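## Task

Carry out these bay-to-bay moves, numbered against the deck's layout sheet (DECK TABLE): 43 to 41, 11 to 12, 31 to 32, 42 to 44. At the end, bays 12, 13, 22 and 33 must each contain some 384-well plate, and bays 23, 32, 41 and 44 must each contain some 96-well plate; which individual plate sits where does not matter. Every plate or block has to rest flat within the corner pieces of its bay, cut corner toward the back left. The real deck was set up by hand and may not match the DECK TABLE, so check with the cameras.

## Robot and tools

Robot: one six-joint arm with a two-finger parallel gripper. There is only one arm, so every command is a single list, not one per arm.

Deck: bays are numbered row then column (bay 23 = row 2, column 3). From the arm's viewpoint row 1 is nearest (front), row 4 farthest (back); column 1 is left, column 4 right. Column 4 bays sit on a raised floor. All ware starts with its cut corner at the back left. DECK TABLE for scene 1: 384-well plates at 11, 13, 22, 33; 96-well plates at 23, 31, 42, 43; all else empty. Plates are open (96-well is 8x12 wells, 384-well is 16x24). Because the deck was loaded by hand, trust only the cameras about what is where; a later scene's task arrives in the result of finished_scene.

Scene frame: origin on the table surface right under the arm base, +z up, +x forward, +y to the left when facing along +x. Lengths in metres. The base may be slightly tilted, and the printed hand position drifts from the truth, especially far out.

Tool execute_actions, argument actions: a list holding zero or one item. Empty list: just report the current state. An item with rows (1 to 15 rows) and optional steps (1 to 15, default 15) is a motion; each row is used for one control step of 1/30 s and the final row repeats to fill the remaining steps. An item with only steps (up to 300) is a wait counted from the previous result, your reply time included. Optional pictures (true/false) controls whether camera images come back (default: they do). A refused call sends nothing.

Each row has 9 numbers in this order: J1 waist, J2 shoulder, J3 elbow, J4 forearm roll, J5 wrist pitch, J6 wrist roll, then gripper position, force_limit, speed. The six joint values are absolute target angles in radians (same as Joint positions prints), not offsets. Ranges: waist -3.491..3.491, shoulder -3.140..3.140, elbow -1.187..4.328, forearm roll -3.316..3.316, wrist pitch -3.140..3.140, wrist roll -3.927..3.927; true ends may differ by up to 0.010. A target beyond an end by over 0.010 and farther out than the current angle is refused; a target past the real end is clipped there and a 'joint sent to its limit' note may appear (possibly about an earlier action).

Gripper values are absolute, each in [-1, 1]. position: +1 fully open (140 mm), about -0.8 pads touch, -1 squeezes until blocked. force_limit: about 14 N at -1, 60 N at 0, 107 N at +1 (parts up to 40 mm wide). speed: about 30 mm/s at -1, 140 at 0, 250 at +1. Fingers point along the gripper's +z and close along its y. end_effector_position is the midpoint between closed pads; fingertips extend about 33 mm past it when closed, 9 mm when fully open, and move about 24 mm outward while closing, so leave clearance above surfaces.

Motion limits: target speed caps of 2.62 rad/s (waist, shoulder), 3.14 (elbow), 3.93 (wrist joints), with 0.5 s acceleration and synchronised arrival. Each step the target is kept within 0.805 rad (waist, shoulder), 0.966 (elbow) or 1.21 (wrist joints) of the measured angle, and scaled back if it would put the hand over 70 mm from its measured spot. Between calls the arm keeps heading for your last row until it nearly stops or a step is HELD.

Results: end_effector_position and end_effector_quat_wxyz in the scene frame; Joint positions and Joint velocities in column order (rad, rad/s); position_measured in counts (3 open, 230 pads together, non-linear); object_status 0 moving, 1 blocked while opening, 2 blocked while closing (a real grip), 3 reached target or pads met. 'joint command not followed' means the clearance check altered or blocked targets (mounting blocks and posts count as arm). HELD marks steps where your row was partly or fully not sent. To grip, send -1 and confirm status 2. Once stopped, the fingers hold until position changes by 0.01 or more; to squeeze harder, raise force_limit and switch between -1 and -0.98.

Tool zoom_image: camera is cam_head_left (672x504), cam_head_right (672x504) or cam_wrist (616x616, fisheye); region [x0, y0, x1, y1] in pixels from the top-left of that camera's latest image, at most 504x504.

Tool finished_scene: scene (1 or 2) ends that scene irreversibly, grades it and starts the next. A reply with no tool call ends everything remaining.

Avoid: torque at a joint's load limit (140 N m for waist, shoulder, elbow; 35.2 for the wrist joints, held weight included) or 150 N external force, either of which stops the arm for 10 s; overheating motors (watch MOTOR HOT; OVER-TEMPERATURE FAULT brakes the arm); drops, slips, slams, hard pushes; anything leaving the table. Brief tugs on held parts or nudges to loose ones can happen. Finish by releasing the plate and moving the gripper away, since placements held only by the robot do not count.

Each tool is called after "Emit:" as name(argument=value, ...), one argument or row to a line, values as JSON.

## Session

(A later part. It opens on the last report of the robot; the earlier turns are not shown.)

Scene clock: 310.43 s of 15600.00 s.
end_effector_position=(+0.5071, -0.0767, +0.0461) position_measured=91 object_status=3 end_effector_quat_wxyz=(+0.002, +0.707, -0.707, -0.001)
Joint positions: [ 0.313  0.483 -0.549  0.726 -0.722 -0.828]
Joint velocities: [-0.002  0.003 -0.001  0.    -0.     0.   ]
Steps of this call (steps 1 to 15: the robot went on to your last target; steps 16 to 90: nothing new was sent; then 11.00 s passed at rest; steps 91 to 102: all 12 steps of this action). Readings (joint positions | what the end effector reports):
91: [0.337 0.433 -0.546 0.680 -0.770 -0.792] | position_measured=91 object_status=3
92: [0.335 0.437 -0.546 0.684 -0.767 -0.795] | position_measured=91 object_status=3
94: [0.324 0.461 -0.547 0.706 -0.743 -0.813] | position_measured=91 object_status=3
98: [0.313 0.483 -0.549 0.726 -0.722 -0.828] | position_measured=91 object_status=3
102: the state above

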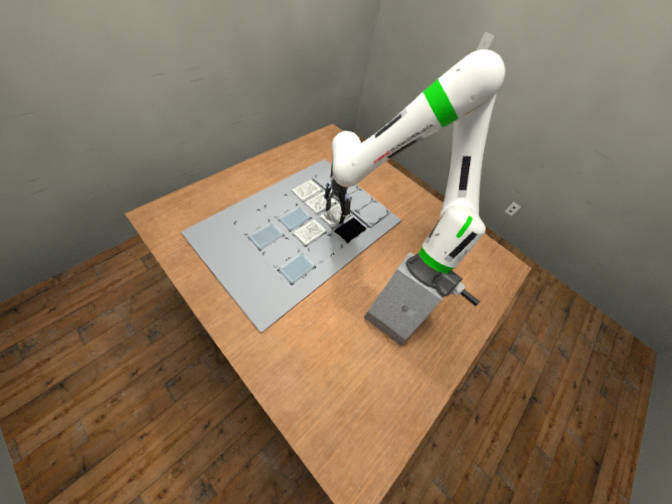

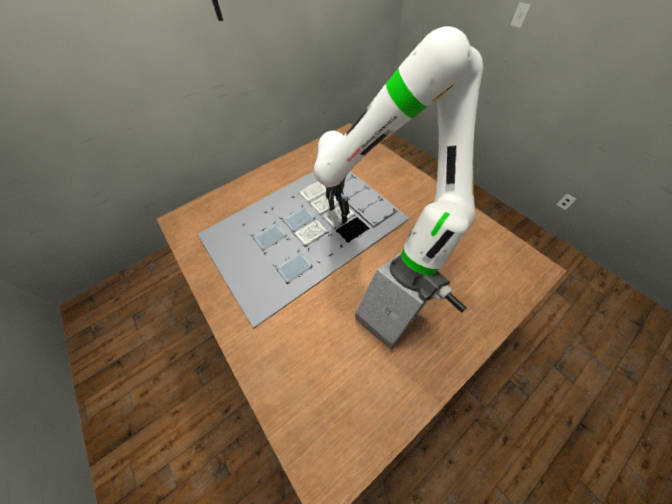

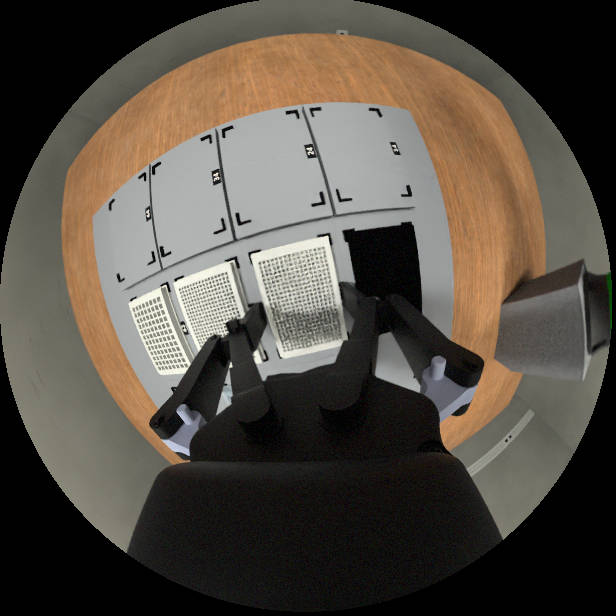

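Emit:
execute_actions(
  actions=[
    {"rows":[[0.3134,0.4827,-0.5487,0.7265,-0.7217,-0.828,-1,-0.3,-0.5]],"steps":15},
  ],
  pictures=false,
)

Emit:
execute_actions(
  actions=[
    {"rows":[[0.3529,0.4275,-0.5318,0.6618,-0.7908,-0.785,-1,-0.3,-0.5]],"steps":10},
  ],
  pictures=false,
)

Emit:
execute_actions(
  actions=[
    {"rows":[[0.7693,0.486,-0.725,0.6196,-0.707,-1.231,-1,-0.3,-0.5]]},
  ],
  pictures=false,
)

Emit:
execute_actions(
  actions=[
    {"steps":10},
  ],
  pictures=false,
)

Emit:
execute_actions(
  actions=[
    {"rows":[[0.7322,0.5344,-0.7445,0.6945,-0.6462,-1.282,-1,-0.3,-0.5]],"steps":12},
  ],
)

Emit:
zoom_image(
  camera="cam_wrist",
  region=[200, 200, 420, 380],
)

Scene clock: 339.60 s of 15600.00 s.
end_effector_position=(+0.5072, -0.0766, +0.0461) position_measured=106 object_status=2 end_effector_quat_wxyz=(+0.002, +0.707, -0.707, -0.001)
Joint positions: [ 0.314  0.483 -0.549  0.727 -0.722 -0.828]
Joint velocities: [ 0.  0.  0. -0. -0.  0.]
Steps of this call (steps 1 to 15: the robot went on to your last target; steps 16 to 90: nothing new was sent; then 25.67 s passed at rest; steps 91 to 105: all 15 steps of this action). Readings (joint positions | what the end effector reports):
91: [0.313 0.483 -0.549 0.727 -0.722 -0.828] | position_measured=91 object_status=0
92: [0.313 0.483 -0.549 0.727 -0.722 -0.828] | position_measured=94 object_status=0
94: [0.314 0.483 -0.549 0.727 -0.722 -0.828] | position_measured=103 object_status=0
98: [0.314 0.483 -0.549 0.727 -0.722 -0.828] | position_measured=106 object_status=0
105: the state above

Scene clock: 339.93 s of 15600.00 s.
end_effector_position=(+0.5067, -0.0768, +0.0775) position_measured=107 object_status=2 end_effector_quat_wxyz=(+0.002, +0.707, -0.708, -0.001)
Joint positions: [ 0.353  0.428 -0.532  0.662 -0.791 -0.785]
Joint velocities: [-0.    -0.    -0.001  0.    -0.002  0.001]
Steps of this call (steps 1 to 10: all 10 steps of this action). Readings (joint positions | what the end effector reports):
1: [0.314 0.482 -0.549 0.726 -0.722 -0.828] | position_measured=106 object_status=2
2: [0.316 0.479 -0.548 0.722 -0.727 -0.825] | position_measured=106 object_status=2
4: [0.334 0.454 -0.540 0.693 -0.758 -0.805] | position_measured=107 object_status=2
8: [0.353 0.428 -0.532 0.662 -0.791 -0.785] | position_measured=107 object_status=2
10: the state above

Scene clock: 340.43 s of 15600.00 s.
end_effector_position=(+0.4183, +0.0745, +0.0786) position_measured=107 object_status=2 end_effector_quat_wxyz=(+0.000, +0.707, -0.707, -0.003)
Joint positions: [ 0.708  0.477 -0.697  0.626 -0.719 -1.165]
Joint velocities: [ 0.786  0.112 -0.365 -0.079  0.154 -0.83 ]
Steps of this call (steps 1 to 15: all 15 steps of this action). Readings (joint positions | what the end effector reports):
1: [0.353 0.428 -0.532 0.662 -0.791 -0.785] | position_measured=107 object_status=2
2: [0.357 0.428 -0.534 0.661 -0.791 -0.789] | position_measured=107 object_status=2
4: [0.382 0.431 -0.545 0.659 -0.785 -0.817] | position_measured=107 object_status=2
8: [0.491 0.447 -0.596 0.648 -0.763 -0.933] | position_measured=107 object_status=2
15: the state above

Scene clock: 340.77 s of 15600.00 s.
end_effector_position=(+0.3993, +0.0922, +0.0780) position_measured=107 object_status=2 end_effector_quat_wxyz=(+0.002, +0.707, -0.707, -0.001)
Joint positions: [ 0.769  0.486 -0.725  0.62  -0.707 -1.231]
Joint velocities: [ 0.001  0.    -0.     0.     0.002 -0.   ]
Steps of this call (steps 1 to 10: the robot went on to your last target). Readings (joint positions | what the end effector reports):
1: [0.732 0.481 -0.708 0.623 -0.715 -1.190] | position_measured=107 object_status=2
2: [0.750 0.483 -0.716 0.622 -0.711 -1.209] | position_measured=107 object_status=2
4: [0.768 0.486 -0.724 0.620 -0.707 -1.229] | position_measured=107 object_status=2
8: [0.769 0.486 -0.725 0.620 -0.707 -1.231] | position_measured=107 object_status=2
10: the state above

Scene clock: 341.17 s of 15600.00 s.
end_effector_position=(+0.3994, +0.0922, +0.0539) position_measured=107 object_status=2 end_effector_quat_wxyz=(+0.002, +0.707, -0.707, -0.001)
Joint positions: [ 0.732  0.534 -0.745  0.694 -0.646 -1.282]
Joint velocities: [-0.001  0.001 -0.     0.     0.     0.   ]
Steps of this call (steps 1 to 12: all 12 steps of this action). Readings (joint positions | what the end effector reports):
1: [0.769 0.486 -0.725 0.620 -0.707 -1.231] | position_measured=107 object_status=2
2: [0.766 0.490 -0.727 0.626 -0.701 -1.236] | position_measured=107 object_status=2
4: [0.749 0.514 -0.736 0.662 -0.672 -1.260] | position_measured=107 object_status=2
8: [0.732 0.534 -0.745 0.694 -0.646 -1.282] | position_measured=107 object_status=2
12: the state above

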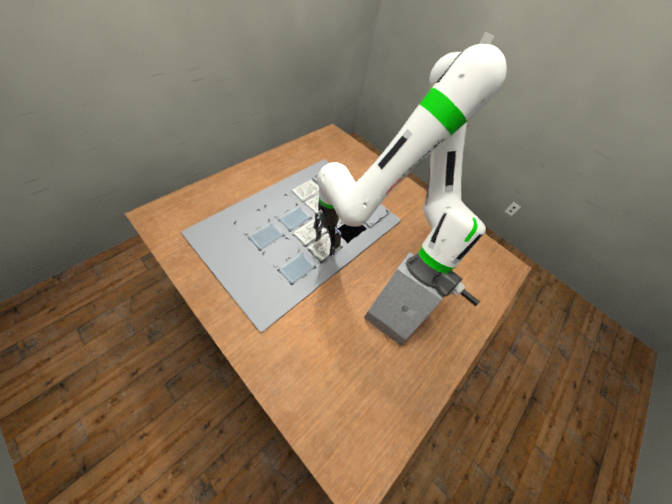

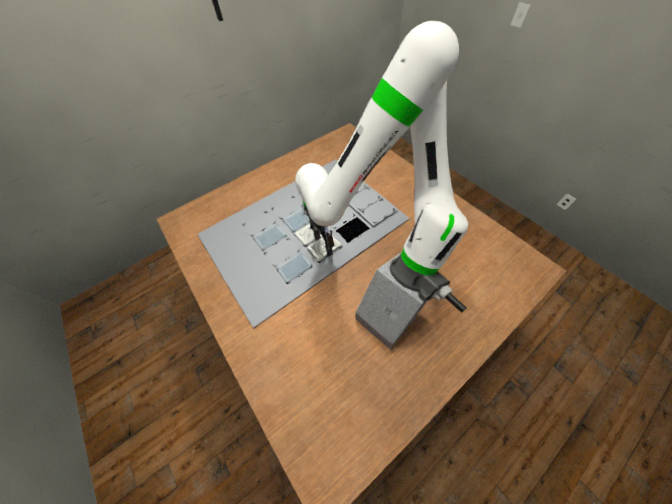

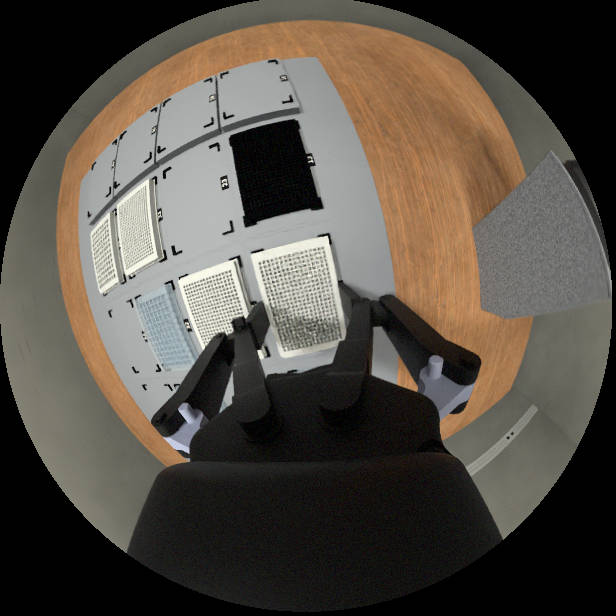

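Region (200, 200, 420, 380) of cam_wrist's 616x616 image, scaled by 2.291, with more detail than that image has; it fills the top 412 rows of this view, and the rest is white.

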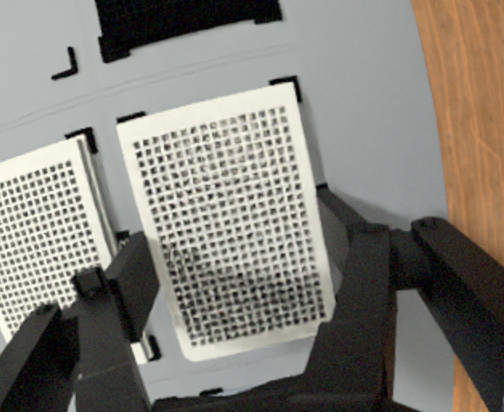

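Emit:
execute_actions(
  actions=[
    {"rows":[[0.7293,0.5383,-0.7482,0.7026,-0.6397,-1.2886,-1,-0.3,-0.5],[0.7293,0.5383,-0.7482,0.7026,-0.6397,-1.2886,-1,-0.3,-0.5],[0.7293,0.5383,-0.7482,0.7026,-0.6397,-1.2886,-1,-0.3,-0.5],[0.7255,0.5429,-0.75,0.7103,-0.6338,-1.2938,-1,-0.3,-0.5],[0.7255,0.5429,-0.75,0.7103,-0.6338,-1.2938,-1,-0.3,-0.5],[0.7255,0.5429,-0.75,0.7103,-0.6338,-1.2938,-1,-0.3,-0.5],[0.7218,0.5476,-0.7519,0.718,-0.628,-1.299,-1,-0.3,-0.5],[0.7218,0.5476,-0.7519,0.718,-0.628,-1.299,-1,-0.3,-0.5],[0.7218,0.5476,-0.7519,0.718,-0.628,-1.299,-1,-0.3,-0.5],[0.7218,0.5476,-0.7519,0.718,-0.628,-1.299,-1,-0.3,-0.5],[0.7218,0.5476,-0.7519,0.718,-0.628,-1.299,0.3,-0.3,-0.5]]},
  ],
  pictures=false,
)

Emit:
execute_actions(
  actions=[
    {"rows":[[0.7693,0.486,-0.725,0.6196,-0.707,-1.231,0.3,-0.3,-0.5]],"steps":12},
  ],
)

Emit:
zoom_image(
  camera="cam_wrist",
  region=[200, 200, 420, 380],
)

Scene clock: 358.30 s of 15600.00 s.
end_effector_position=(+0.3983, +0.0924, +0.0468) position_measured=92 object_status=0 end_effector_quat_wxyz=(+0.002, +0.707, -0.707, -0.002)
Joint positions: [ 0.722  0.548 -0.752  0.718 -0.628 -1.299]
Joint velocities: [ 0.     0.001 -0.001 -0.     0.001 -0.001]
Steps of this call (steps 1 to 15: the robot went on to your last target; steps 16 to 90: nothing new was sent; then 13.63 s passed at rest; steps 91 to 105: all 15 steps of this action). Readings (joint positions | what the end effector reports):
91: [0.732 0.535 -0.745 0.695 -0.646 -1.282] | position_measured=107 object_status=2
92: [0.730 0.537 -0.746 0.700 -0.642 -1.286] | position_measured=107 object_status=2
94: [0.729 0.539 -0.748 0.703 -0.639 -1.289] | position_measured=107 object_status=2
98: [0.723 0.546 -0.751 0.715 -0.630 -1.297] | position_measured=107 object_status=2
105: the state above

Scene clock: 358.70 s of 15600.00 s.
end_effector_position=(+0.3992, +0.0922, +0.0779) position_measured=91 object_status=3 end_effector_quat_wxyz=(+0.002, +0.707, -0.707, -0.001)
Joint positions: [ 0.769  0.486 -0.725  0.62  -0.707 -1.231]
Joint velocities: [-0.001 -0.001 -0.    -0.     0.001  0.   ]
Steps of this call (steps 1 to 12: all 12 steps of this action). Readings (joint positions | what the end effector reports):
1: [0.722 0.547 -0.752 0.718 -0.628 -1.299] | position_measured=91 object_status=0
2: [0.725 0.544 -0.750 0.712 -0.633 -1.295] | position_measured=91 object_status=0
4: [0.743 0.520 -0.740 0.674 -0.663 -1.268] | position_measured=91 object_status=0
8: [0.769 0.486 -0.725 0.620 -0.707 -1.231] | position_measured=91 object_status=0
12: the state above

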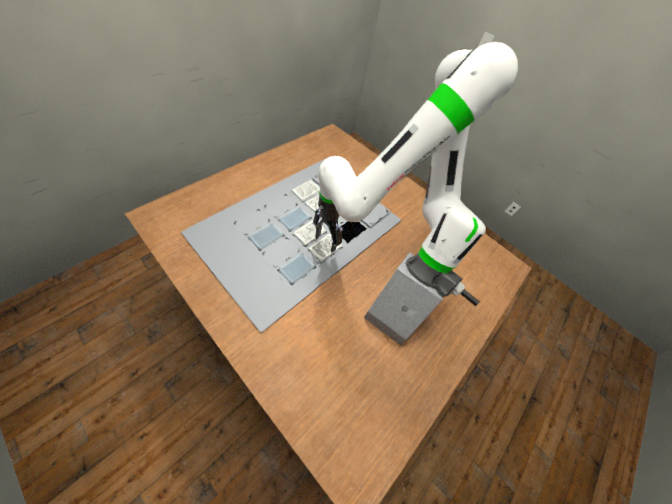

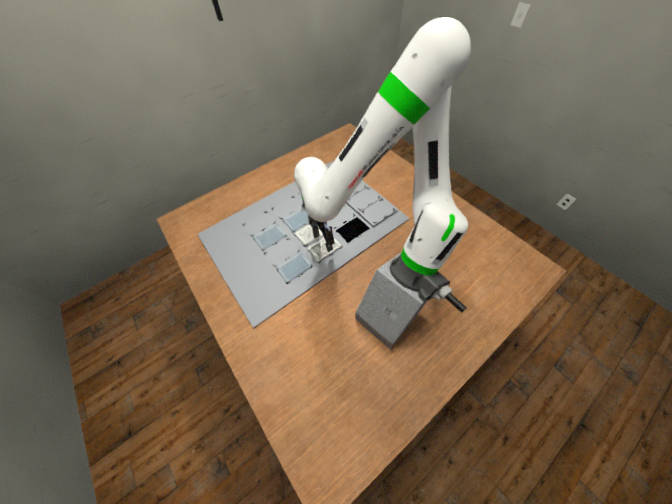

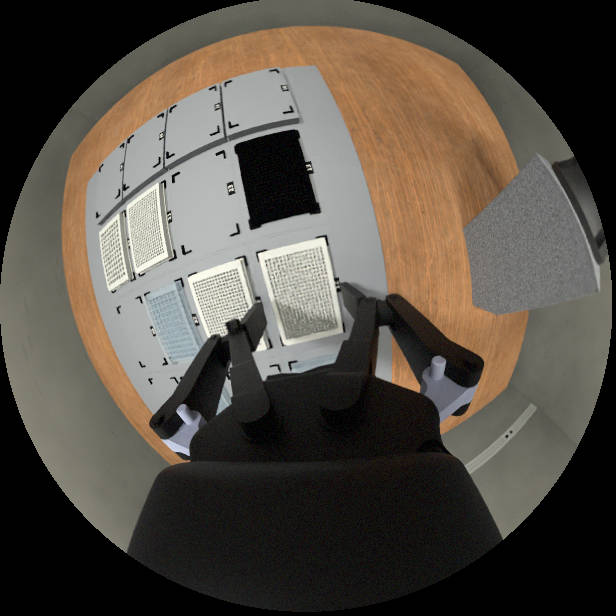

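Region (200, 200, 420, 380) of cam_wrist's 616x616 image, scaled by 2.291, with more detail than that image has; it fills the top 412 rows of this view, and the rest is white.

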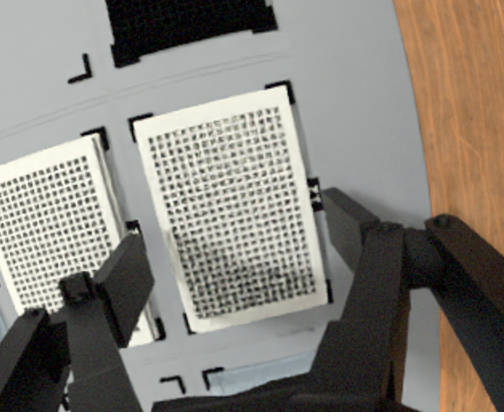

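Emit:
execute_actions(
  actions=[
    {"rows":[[1.0189,0.7736,-0.4271,0.4654,-0.7615,-1.337,0.3,-0.3,-0.5]]},
  ],
  pictures=false,
)

Emit:
execute_actions(
  actions=[
    {"steps":10},
  ],
)

Emit:
zoom_image(
  camera="cam_wrist",
  region=[200, 200, 420, 380],
)

Scene clock: 375.13 s of 15600.00 s.
end_effector_position=(+0.3987, +0.2574, +0.0780) position_measured=91 object_status=3 end_effector_quat_wxyz=(+0.001, +0.707, -0.707, -0.001)
Joint positions: [ 1.016  0.77  -0.431  0.468 -0.761 -1.335]
Joint velocities: [ 0.159  0.183  0.19  -0.099 -0.036 -0.068]
Steps of this call (steps 1 to 15: the robot went on to your last target; steps 16 to 90: nothing new was sent; then 12.93 s passed at rest; steps 91 to 105: all 15 steps of this action). Readings (joint positions | what the end effector reports):
91: [0.770 0.486 -0.725 0.619 -0.707 -1.231] | position_measured=91 object_status=3
92: [0.773 0.490 -0.721 0.617 -0.708 -1.232] | position_measured=91 object_status=3
94: [0.795 0.515 -0.694 0.604 -0.713 -1.242] | position_measured=91 object_status=3
98: [0.885 0.619 -0.587 0.548 -0.732 -1.280] | position_measured=91 object_status=3
105: the state above

Scene clock: 375.47 s of 15600.00 s.
end_effector_position=(+0.3982, +0.2596, +0.0778) position_measured=91 object_status=3 end_effector_quat_wxyz=(+0.001, +0.707, -0.707, -0.001)
Joint positions: [ 1.019  0.774 -0.427  0.465 -0.762 -1.337]
Joint velocities: [ 0.     0.     0.001 -0.    -0.001 -0.001]
Steps of this call (steps 1 to 10: the robot went on to your last target). Readings (joint positions | what the end effector reports):
1: [1.019 0.773 -0.428 0.466 -0.761 -1.337] | position_measured=91 object_status=3
2: [1.019 0.773 -0.427 0.465 -0.762 -1.337] | position_measured=91 object_status=3
4: [1.019 0.773 -0.427 0.465 -0.762 -1.337] | position_measured=91 object_status=3
8: [1.019 0.774 -0.427 0.465 -0.762 -1.337] | position_measured=91 object_status=3
10: the state above

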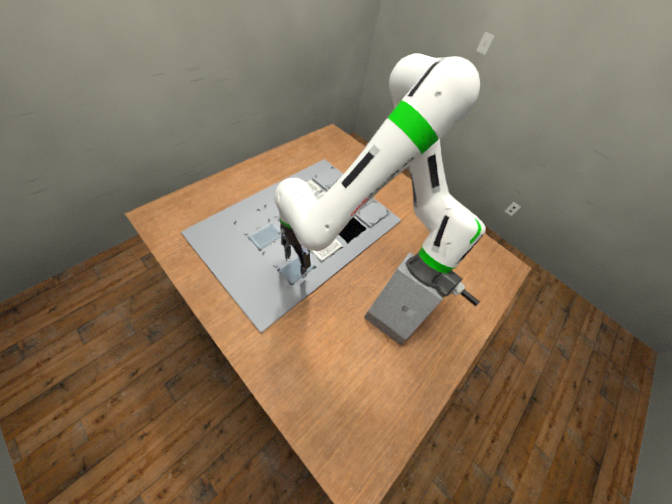

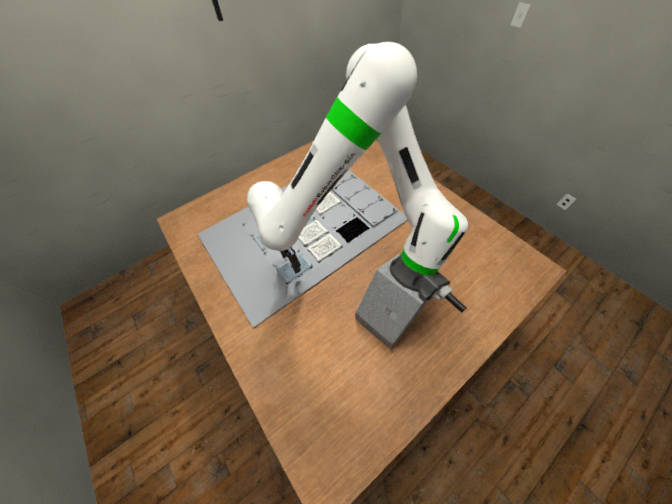

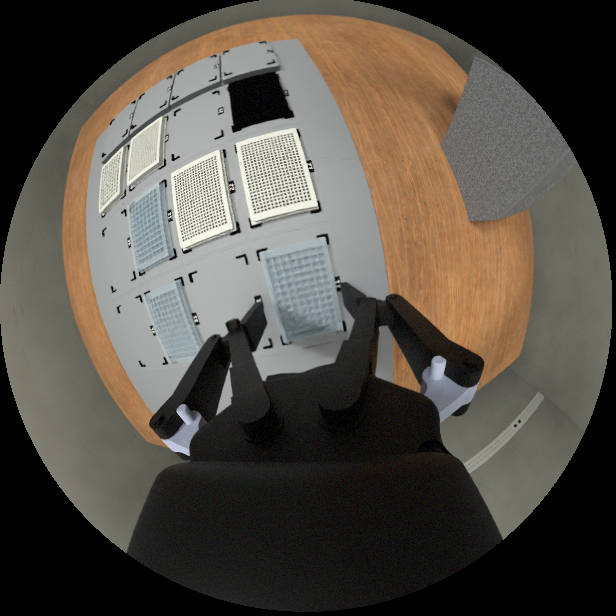

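Region (200, 200, 420, 380) of cam_wrist's 616x616 image, scaled by 2.291, with more detail than that image has; it fills the top 412 rows of this view, and the rest is white.

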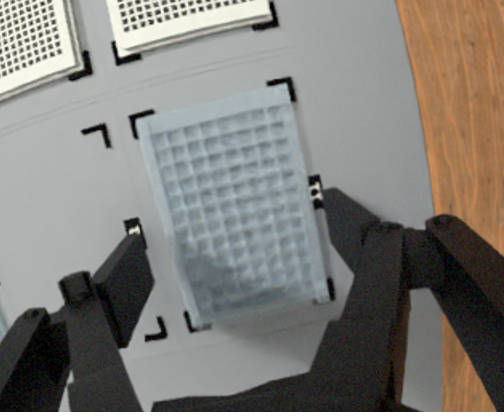

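Emit:
execute_actions(
  actions=[
    {"rows":[[0.9918,0.8238,-0.4529,0.5222,-0.6907,-1.3794,0.3,-0.3,-0.5]],"steps":12},
  ],
)

Emit:
zoom_image(
  camera="cam_wrist",
  region=[200, 200, 420, 380],
)

Scene clock: 385.80 s of 15600.00 s.
end_effector_position=(+0.3966, +0.2578, +0.0462) position_measured=91 object_status=3 end_effector_quat_wxyz=(+0.002, +0.707, -0.707, -0.001)
Joint positions: [ 0.992  0.824 -0.453  0.522 -0.691 -1.379]
Joint velocities: [ 0.    -0.     0.001  0.    -0.001 -0.001]
Steps of this call (steps 1 to 15: the robot went on to your last target; steps 16 to 90: nothing new was sent; then 6.93 s passed at rest; steps 91 to 102: all 12 steps of this action). Readings (joint positions | what the end effector reports):
91: [1.019 0.774 -0.427 0.465 -0.761 -1.337] | position_measured=91 object_status=3
92: [1.017 0.778 -0.429 0.470 -0.755 -1.341] | position_measured=91 object_status=3
94: [1.004 0.802 -0.442 0.498 -0.721 -1.361] | position_measured=91 object_status=3
98: [0.992 0.824 -0.453 0.522 -0.691 -1.379] | position_measured=91 object_status=3
102: the state above

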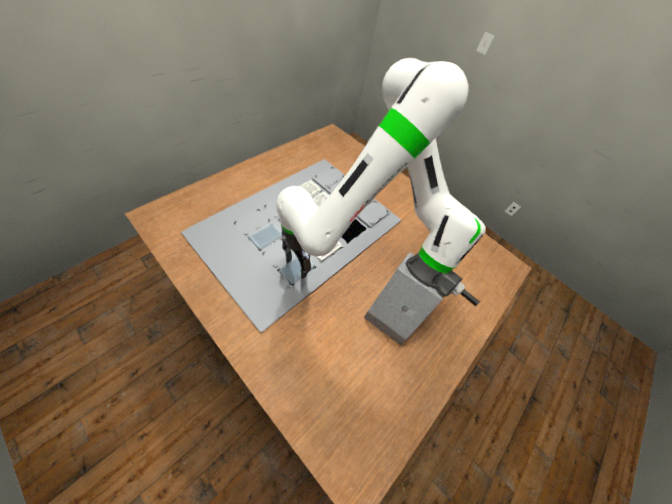

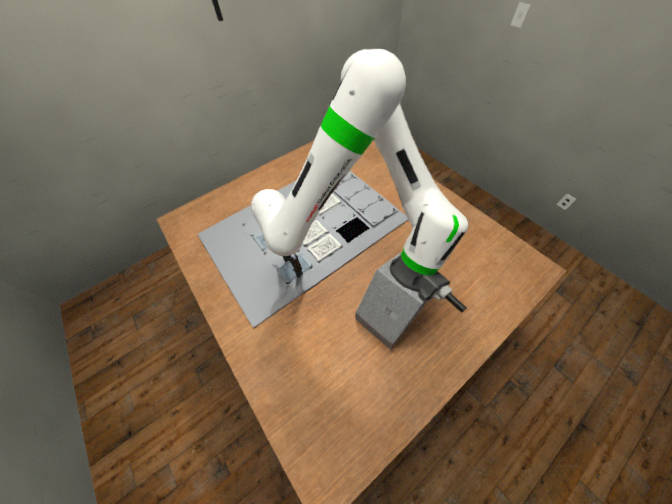

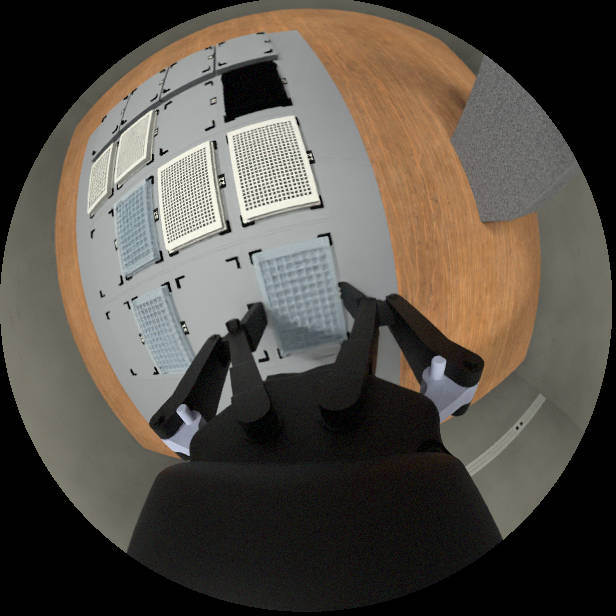

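Region (200, 200, 420, 380) of cam_wrist's 616x616 image, scaled by 2.291, with more detail than that image has; it fills the top 412 rows of this view, and the rest is white.

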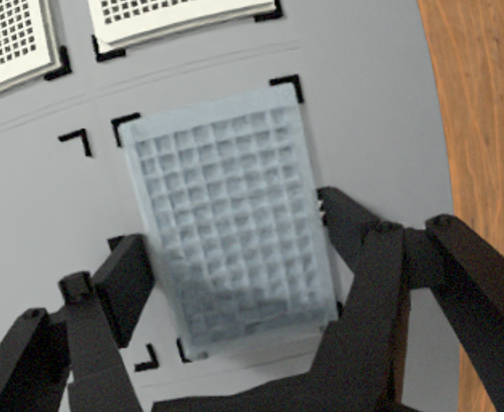

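Emit:
execute_actions(
  actions=[
    {"rows":[[0.9904,0.8265,-0.4538,0.5249,-0.6873,-1.3814,0.3,-0.3,-0.5],[0.9904,0.8265,-0.4538,0.5249,-0.6873,-1.3814,0.3,-0.3,-0.5],[0.9904,0.8265,-0.4538,0.5249,-0.6873,-1.3814,0.3,-0.3,-0.5],[0.9904,0.8265,-0.4538,0.5249,-0.6873,-1.3814,-1,-0.3,-0.5]],"steps":15},
  ],
  pictures=false,
)

Emit:
execute_actions(
  actions=[
    {"steps":5},
  ],
  pictures=false,
)

Emit:
execute_actions(
  actions=[
    {"rows":[[1.019,0.7694,-0.4346,0.4673,-0.7587,-1.338,-1,-0.3,-0.5]],"steps":10},
  ],
  pictures=false,
)

Emit:
execute_actions(
  actions=[
    {"rows":[[0.3529,0.4275,-0.5318,0.6618,-0.7908,-0.785,-1,-0.3,-0.5]]},
  ],
  pictures=false,
)

Emit:
execute_actions(
  actions=[
    {"steps":22},
  ],
  pictures=false,
)

Emit:
execute_actions(
  actions=[
    {"rows":[[0.3245,0.4672,-0.544,0.7084,-0.741,-0.816,-1,-0.3,-0.5]],"steps":12},
  ],
)

Emit:
zoom_image(
  camera="cam_wrist",
  region=[200, 200, 420, 380],
)

Scene clock: 405.57 s of 15600.00 s.
end_effector_position=(+0.3964, +0.2577, +0.0445) position_measured=108 object_status=0 end_effector_quat_wxyz=(+0.002, +0.707, -0.707, -0.001)
Joint positions: [ 0.99   0.827 -0.454  0.525 -0.687 -1.381]
Joint velocities: [ 0.001  0.     0.001 -0.    -0.001  0.   ]
Steps of this call (steps 1 to 15: the robot went on to your last target; steps 16 to 90: nothing new was sent; then 16.27 s passed at rest; steps 91 to 105: all 15 steps of this action). Readings (joint positions | what the end effector reports):
91: [0.992 0.824 -0.453 0.522 -0.690 -1.380] | position_measured=91 object_status=3
92: [0.991 0.826 -0.453 0.524 -0.688 -1.381] | position_measured=91 object_status=3
94: [0.990 0.827 -0.454 0.525 -0.687 -1.381] | position_measured=91 object_status=0
98: [0.990 0.827 -0.454 0.525 -0.687 -1.381] | position_measured=107 object_status=0
105: the state above

Scene clock: 405.73 s of 15600.00 s.
end_effector_position=(+0.3964, +0.2577, +0.0446) position_measured=108 object_status=2 end_effector_quat_wxyz=(+0.002, +0.707, -0.707, -0.001)
Joint positions: [ 0.99   0.827 -0.454  0.525 -0.687 -1.381]
Joint velocities: [-0.001  0.001  0.     0.    -0.001 -0.001]
Steps of this call (steps 1 to 5: the robot went on to your last target). Readings (joint positions | what the end effector reports):
1: [0.990 0.827 -0.454 0.525 -0.687 -1.381] | position_measured=108 object_status=0
2: [0.990 0.827 -0.454 0.525 -0.687 -1.381] | position_measured=108 object_status=2
4: [0.990 0.827 -0.454 0.525 -0.687 -1.381] | position_measured=108 object_status=2
5: the state above

Scene clock: 406.07 s of 15600.00 s.
end_effector_position=(+0.3968, +0.2577, +0.0776) position_measured=108 object_status=2 end_effector_quat_wxyz=(+0.001, +0.707, -0.707, -0.001)
Joint positions: [ 1.019  0.77  -0.435  0.467 -0.759 -1.338]
Joint velocities: [ 0.     0.002 -0.    -0.001 -0.002  0.002]
Steps of this call (steps 1 to 10: all 10 steps of this action). Readings (joint positions | what the end effector reports):
1: [0.990 0.826 -0.454 0.525 -0.687 -1.381] | position_measured=108 object_status=2
2: [0.992 0.823 -0.453 0.521 -0.692 -1.378] | position_measured=108 object_status=2
4: [1.005 0.797 -0.444 0.496 -0.724 -1.359] | position_measured=108 object_status=2
8: [1.019 0.770 -0.435 0.467 -0.758 -1.338] | position_measured=108 object_status=2
10: the state above

Scene clock: 406.57 s of 15600.00 s.
end_effector_position=(+0.4821, +0.1039, +0.0815) position_measured=108 object_status=2 end_effector_quat_wxyz=(-0.006, +0.709, -0.706, -0.011)
Joint positions: [ 0.677  0.594 -0.484  0.567 -0.775 -1.054]
Joint velocities: [-0.844 -0.435 -0.123  0.246 -0.041  0.697]
Steps of this call (steps 1 to 15: all 15 steps of this action). Readings (joint positions | what the end effector reports):
1: [1.019 0.769 -0.435 0.467 -0.759 -1.338] | position_measured=108 object_status=2
2: [1.015 0.767 -0.435 0.468 -0.759 -1.334] | position_measured=108 object_status=2
4: [0.990 0.754 -0.439 0.475 -0.760 -1.313] | position_measured=108 object_status=2
8: [0.881 0.698 -0.455 0.507 -0.765 -1.223] | position_measured=108 object_status=2
15: the state above

Scene clock: 407.30 s of 15600.00 s.
end_effector_position=(+0.5068, -0.0767, +0.0776) position_measured=108 object_status=2 end_effector_quat_wxyz=(+0.002, +0.707, -0.707, -0.001)
Joint positions: [ 0.353  0.428 -0.532  0.662 -0.791 -0.785]
Joint velocities: [-0.001  0.    -0.    -0.     0.001 -0.001]
Steps of this call (steps 1 to 22: the robot went on to your last target). Readings (joint positions | what the end effector reports):
1: [0.648 0.579 -0.489 0.575 -0.777 -1.030] | position_measured=108 object_status=2
2: [0.620 0.565 -0.493 0.584 -0.778 -1.007] | position_measured=108 object_status=2
4: [0.564 0.536 -0.501 0.600 -0.781 -0.960] | position_measured=108 object_status=2
8: [0.452 0.478 -0.517 0.633 -0.786 -0.867] | position_measured=108 object_status=2
22: the state above

Scene clock: 407.70 s of 15600.00 s.
end_effector_position=(+0.5074, -0.0770, +0.0550) position_measured=108 object_status=2 end_effector_quat_wxyz=(+0.002, +0.707, -0.708, -0.001)
Joint positions: [ 0.324  0.467 -0.544  0.708 -0.741 -0.816]
Joint velocities: [-0.001  0.002 -0.    -0.    -0.    -0.   ]
Steps of this call (steps 1 to 12: all 12 steps of this action). Readings (joint positions | what the end effector reports):
1: [0.353 0.428 -0.532 0.662 -0.791 -0.785] | position_measured=108 object_status=2
2: [0.350 0.431 -0.533 0.667 -0.786 -0.788] | position_measured=108 object_status=2
4: [0.334 0.454 -0.540 0.693 -0.757 -0.806] | position_measured=108 object_status=2
8: [0.324 0.467 -0.544 0.708 -0.741 -0.816] | position_measured=108 object_status=2
12: the state above

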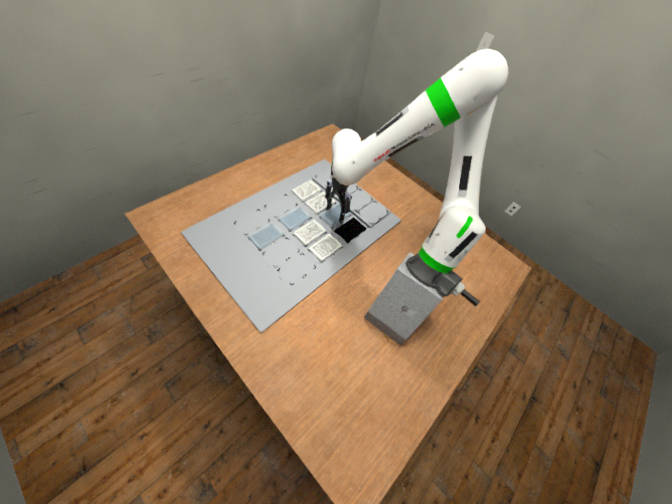

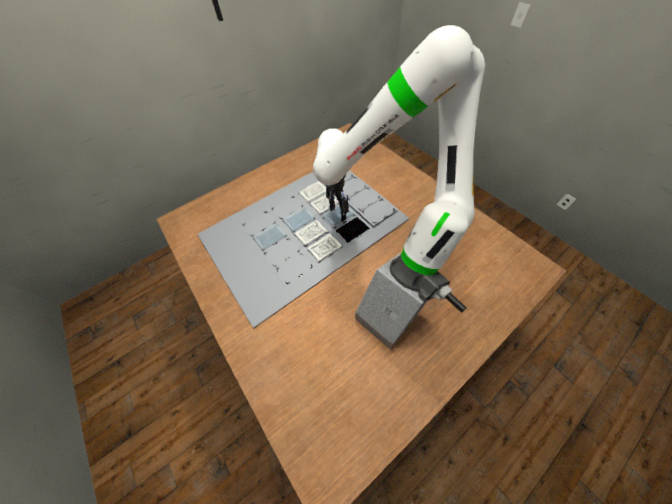

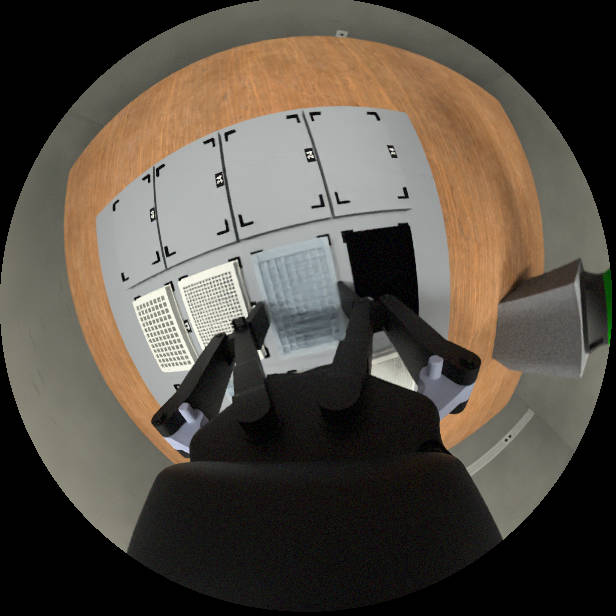

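Region (200, 200, 420, 380) of cam_wrist's 616x616 image, scaled by 2.291, with more detail than that image has; it fills the top 412 rows of this view, and the rest is white.

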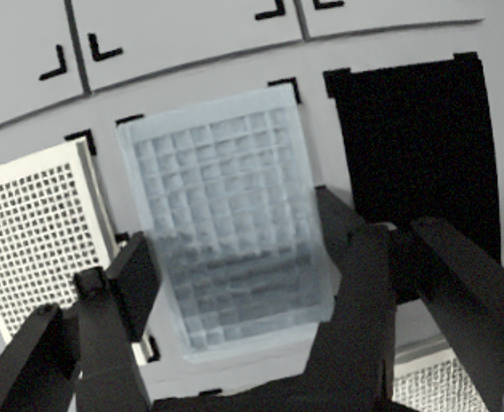

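Emit:
execute_actions(
  actions=[
    {"rows":[[0.3226,0.4725,-0.5449,0.7133,-0.7355,-0.8204,-1,-0.3,-0.5],[0.3226,0.4725,-0.5449,0.7133,-0.7355,-0.8204,-1,-0.3,-0.5],[0.3226,0.4725,-0.5449,0.7133,-0.7355,-0.8204,-1,-0.3,-0.5],[0.3198,0.4763,-0.5461,0.7178,-0.7307,-0.8234,-1,-0.3,-0.5],[0.3198,0.4763,-0.5461,0.7178,-0.7307,-0.8234,-1,-0.3,-0.5],[0.3198,0.4763,-0.5461,0.7178,-0.7307,-0.8234,-1,-0.3,-0.5],[0.3171,0.4802,-0.5473,0.7223,-0.7258,-0.8264,-1,-0.3,-0.5],[0.3171,0.4802,-0.5473,0.7223,-0.7258,-0.8264,-1,-0.3,-0.5],[0.3171,0.4802,-0.5473,0.7223,-0.7258,-0.8264,-1,-0.3,-0.5],[0.3171,0.4802,-0.5473,0.7223,-0.7258,-0.8264,-1,-0.3,-0.5],[0.3171,0.4802,-0.5473,0.7223,-0.7258,-0.8264,0.3,-0.3,-0.5]]},
  ],
  pictures=false,
)

Emit:
execute_actions(
  actions=[
    {"rows":[[0.3529,0.4275,-0.5318,0.6618,-0.7908,-0.785,0.3,-0.3,-0.5]],"steps":12},
  ],
)

Emit:
zoom_image(
  camera="cam_wrist",
  region=[200, 200, 420, 380],
)

Scene clock: 420.03 s of 15600.00 s.
end_effector_position=(+0.5073, -0.0759, +0.0480) position_measured=92 object_status=0 end_effector_quat_wxyz=(+0.002, +0.707, -0.707, -0.001)
Joint positions: [ 0.317  0.48  -0.547  0.722 -0.726 -0.826]
Joint velocities: [ 0.001 -0.    -0.    -0.    -0.001 -0.   ]
Steps of this call (steps 1 to 15: the robot went on to your last target; steps 16 to 90: nothing new was sent; then 8.83 s passed at rest; steps 91 to 105: all 15 steps of this action). Readings (joint positions | what the end effector reports):
91: [0.324 0.467 -0.544 0.709 -0.741 -0.816] | position_measured=108 object_status=2
92: [0.324 0.470 -0.544 0.711 -0.738 -0.819] | position_measured=108 object_status=2
94: [0.323 0.473 -0.545 0.713 -0.735 -0.821] | position_measured=108 object_status=2
98: [0.318 0.479 -0.547 0.721 -0.727 -0.825] | position_measured=108 object_status=2
105: the state above

Scene clock: 420.43 s of 15600.00 s.
end_effector_position=(+0.5067, -0.0768, +0.0775) position_measured=91 object_status=3 end_effector_quat_wxyz=(+0.002, +0.707, -0.708, -0.001)
Joint positions: [ 0.353  0.428 -0.532  0.662 -0.791 -0.785]
Joint velocities: [ 0.002 -0.001 -0.001 -0.     0.     0.001]
Steps of this call (steps 1 to 12: all 12 steps of this action). Readings (joint positions | what the end effector reports):
1: [0.317 0.480 -0.547 0.722 -0.726 -0.826] | position_measured=91 object_status=0
2: [0.320 0.476 -0.546 0.718 -0.731 -0.823] | position_measured=91 object_status=0
4: [0.336 0.452 -0.539 0.690 -0.761 -0.804] | position_measured=91 object_status=0
8: [0.353 0.428 -0.532 0.662 -0.791 -0.785] | position_measured=91 object_status=0
12: the state above

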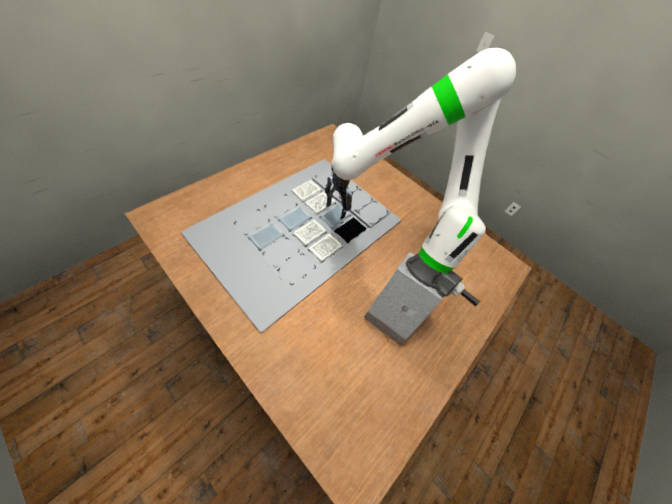

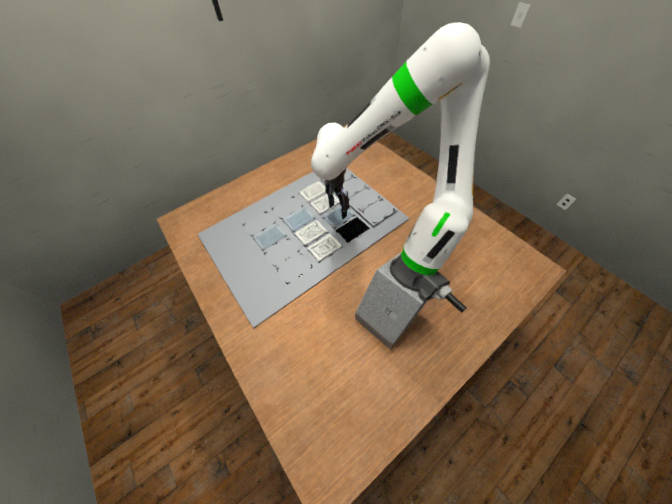

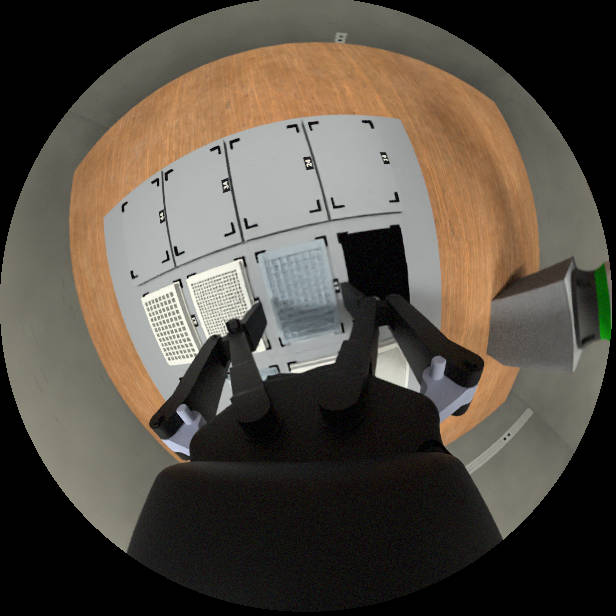

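Region (200, 200, 420, 380) of cam_wrist's 616x616 image, scaled by 2.291, with more detail than that image has; it fills the top 412 rows of this view, and the rest is white.

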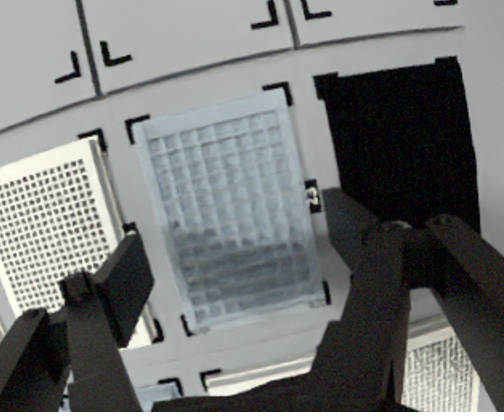

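Emit:
execute_actions(
  actions=[
    {"rows":[[0.286,0.8465,0.2419,0.5286,-1.06,-0.487,0.3,-0.3,-0.5]]},
  ],
  pictures=false,
)

Emit:
execute_actions(
  actions=[
    {"steps":15},
  ],
)

Emit:
zoom_image(
  camera="cam_wrist",
  region=[200, 200, 420, 380],
)

Scene clock: 436.33 s of 15600.00 s.
end_effector_position=(+0.6576, -0.0785, +0.0821) position_measured=91 object_status=3 end_effector_quat_wxyz=(+0.004, +0.706, -0.709, +0.003)
Joint positions: [ 0.309  0.702 -0.026  0.575 -0.967 -0.59 ]
Joint velocities: [-0.127  0.799  1.474 -0.252 -0.509  0.563]
Steps of this call (steps 1 to 15: the robot went on to your last target; steps 16 to 90: nothing new was sent; then 12.40 s passed at rest; steps 91 to 105: all 15 steps of this action). Readings (joint positions | what the end effector reports):
91: [0.353 0.428 -0.532 0.662 -0.791 -0.785] | position_measured=91 object_status=3
92: [0.353 0.430 -0.527 0.661 -0.793 -0.783] | position_measured=91 object_status=3
94: [0.350 0.447 -0.496 0.656 -0.803 -0.771] | position_measured=91 object_status=3
98: [0.338 0.524 -0.354 0.631 -0.853 -0.717] | position_measured=91 object_status=3
105: the state above

Scene clock: 436.83 s of 15600.00 s.
end_effector_position=(+0.7215, -0.0794, +0.0766) position_measured=91 object_status=3 end_effector_quat_wxyz=(+0.002, +0.707, -0.707, -0.001)
Joint positions: [ 0.286  0.846  0.242  0.529 -1.06  -0.487]
Joint velocities: [-0.001  0.001  0.001  0.    -0.001  0.001]
Steps of this call (steps 1 to 15: the robot went on to your last target). Readings (joint positions | what the end effector reports):
1: [0.305 0.729 0.024 0.566 -0.984 -0.571] | position_measured=91 object_status=3
2: [0.301 0.755 0.074 0.558 -1.001 -0.552] | position_measured=91 object_status=3
4: [0.293 0.800 0.156 0.543 -1.030 -0.520] | position_measured=91 object_status=3
8: [0.286 0.844 0.238 0.529 -1.059 -0.489] | position_measured=91 object_status=3
15: the state above

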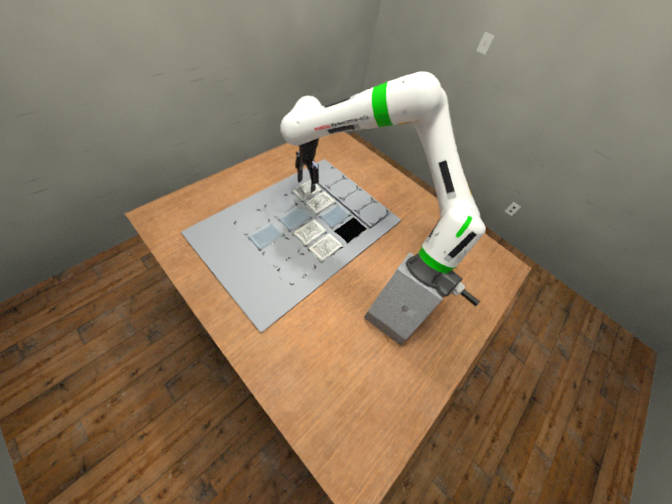

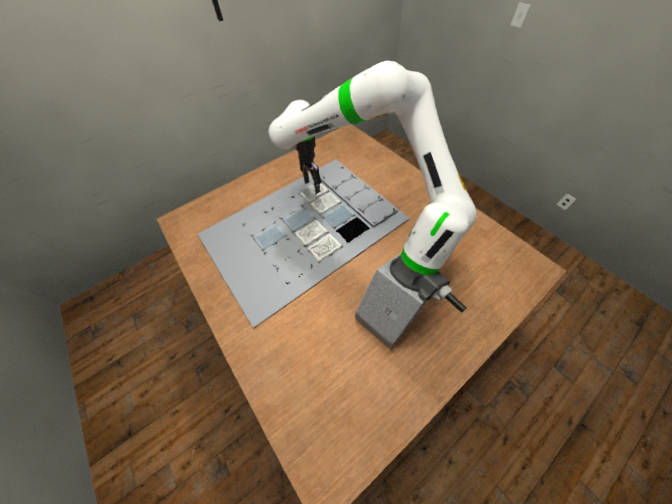

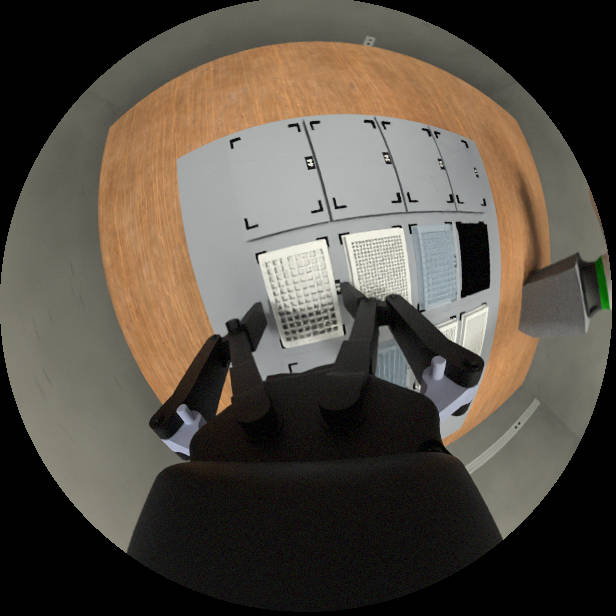

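Region (200, 200, 420, 380) of cam_wrist's 616x616 image, scaled by 2.291, with more detail than that image has; it fills the top 412 rows of this view, and the rest is white.

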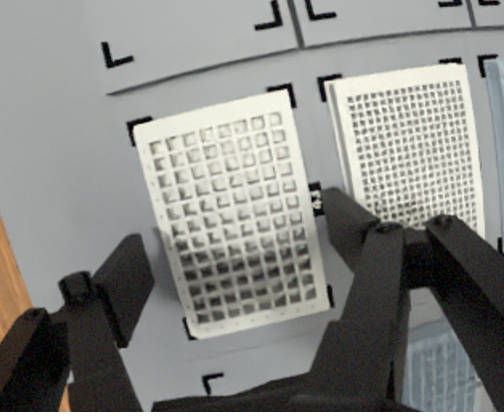

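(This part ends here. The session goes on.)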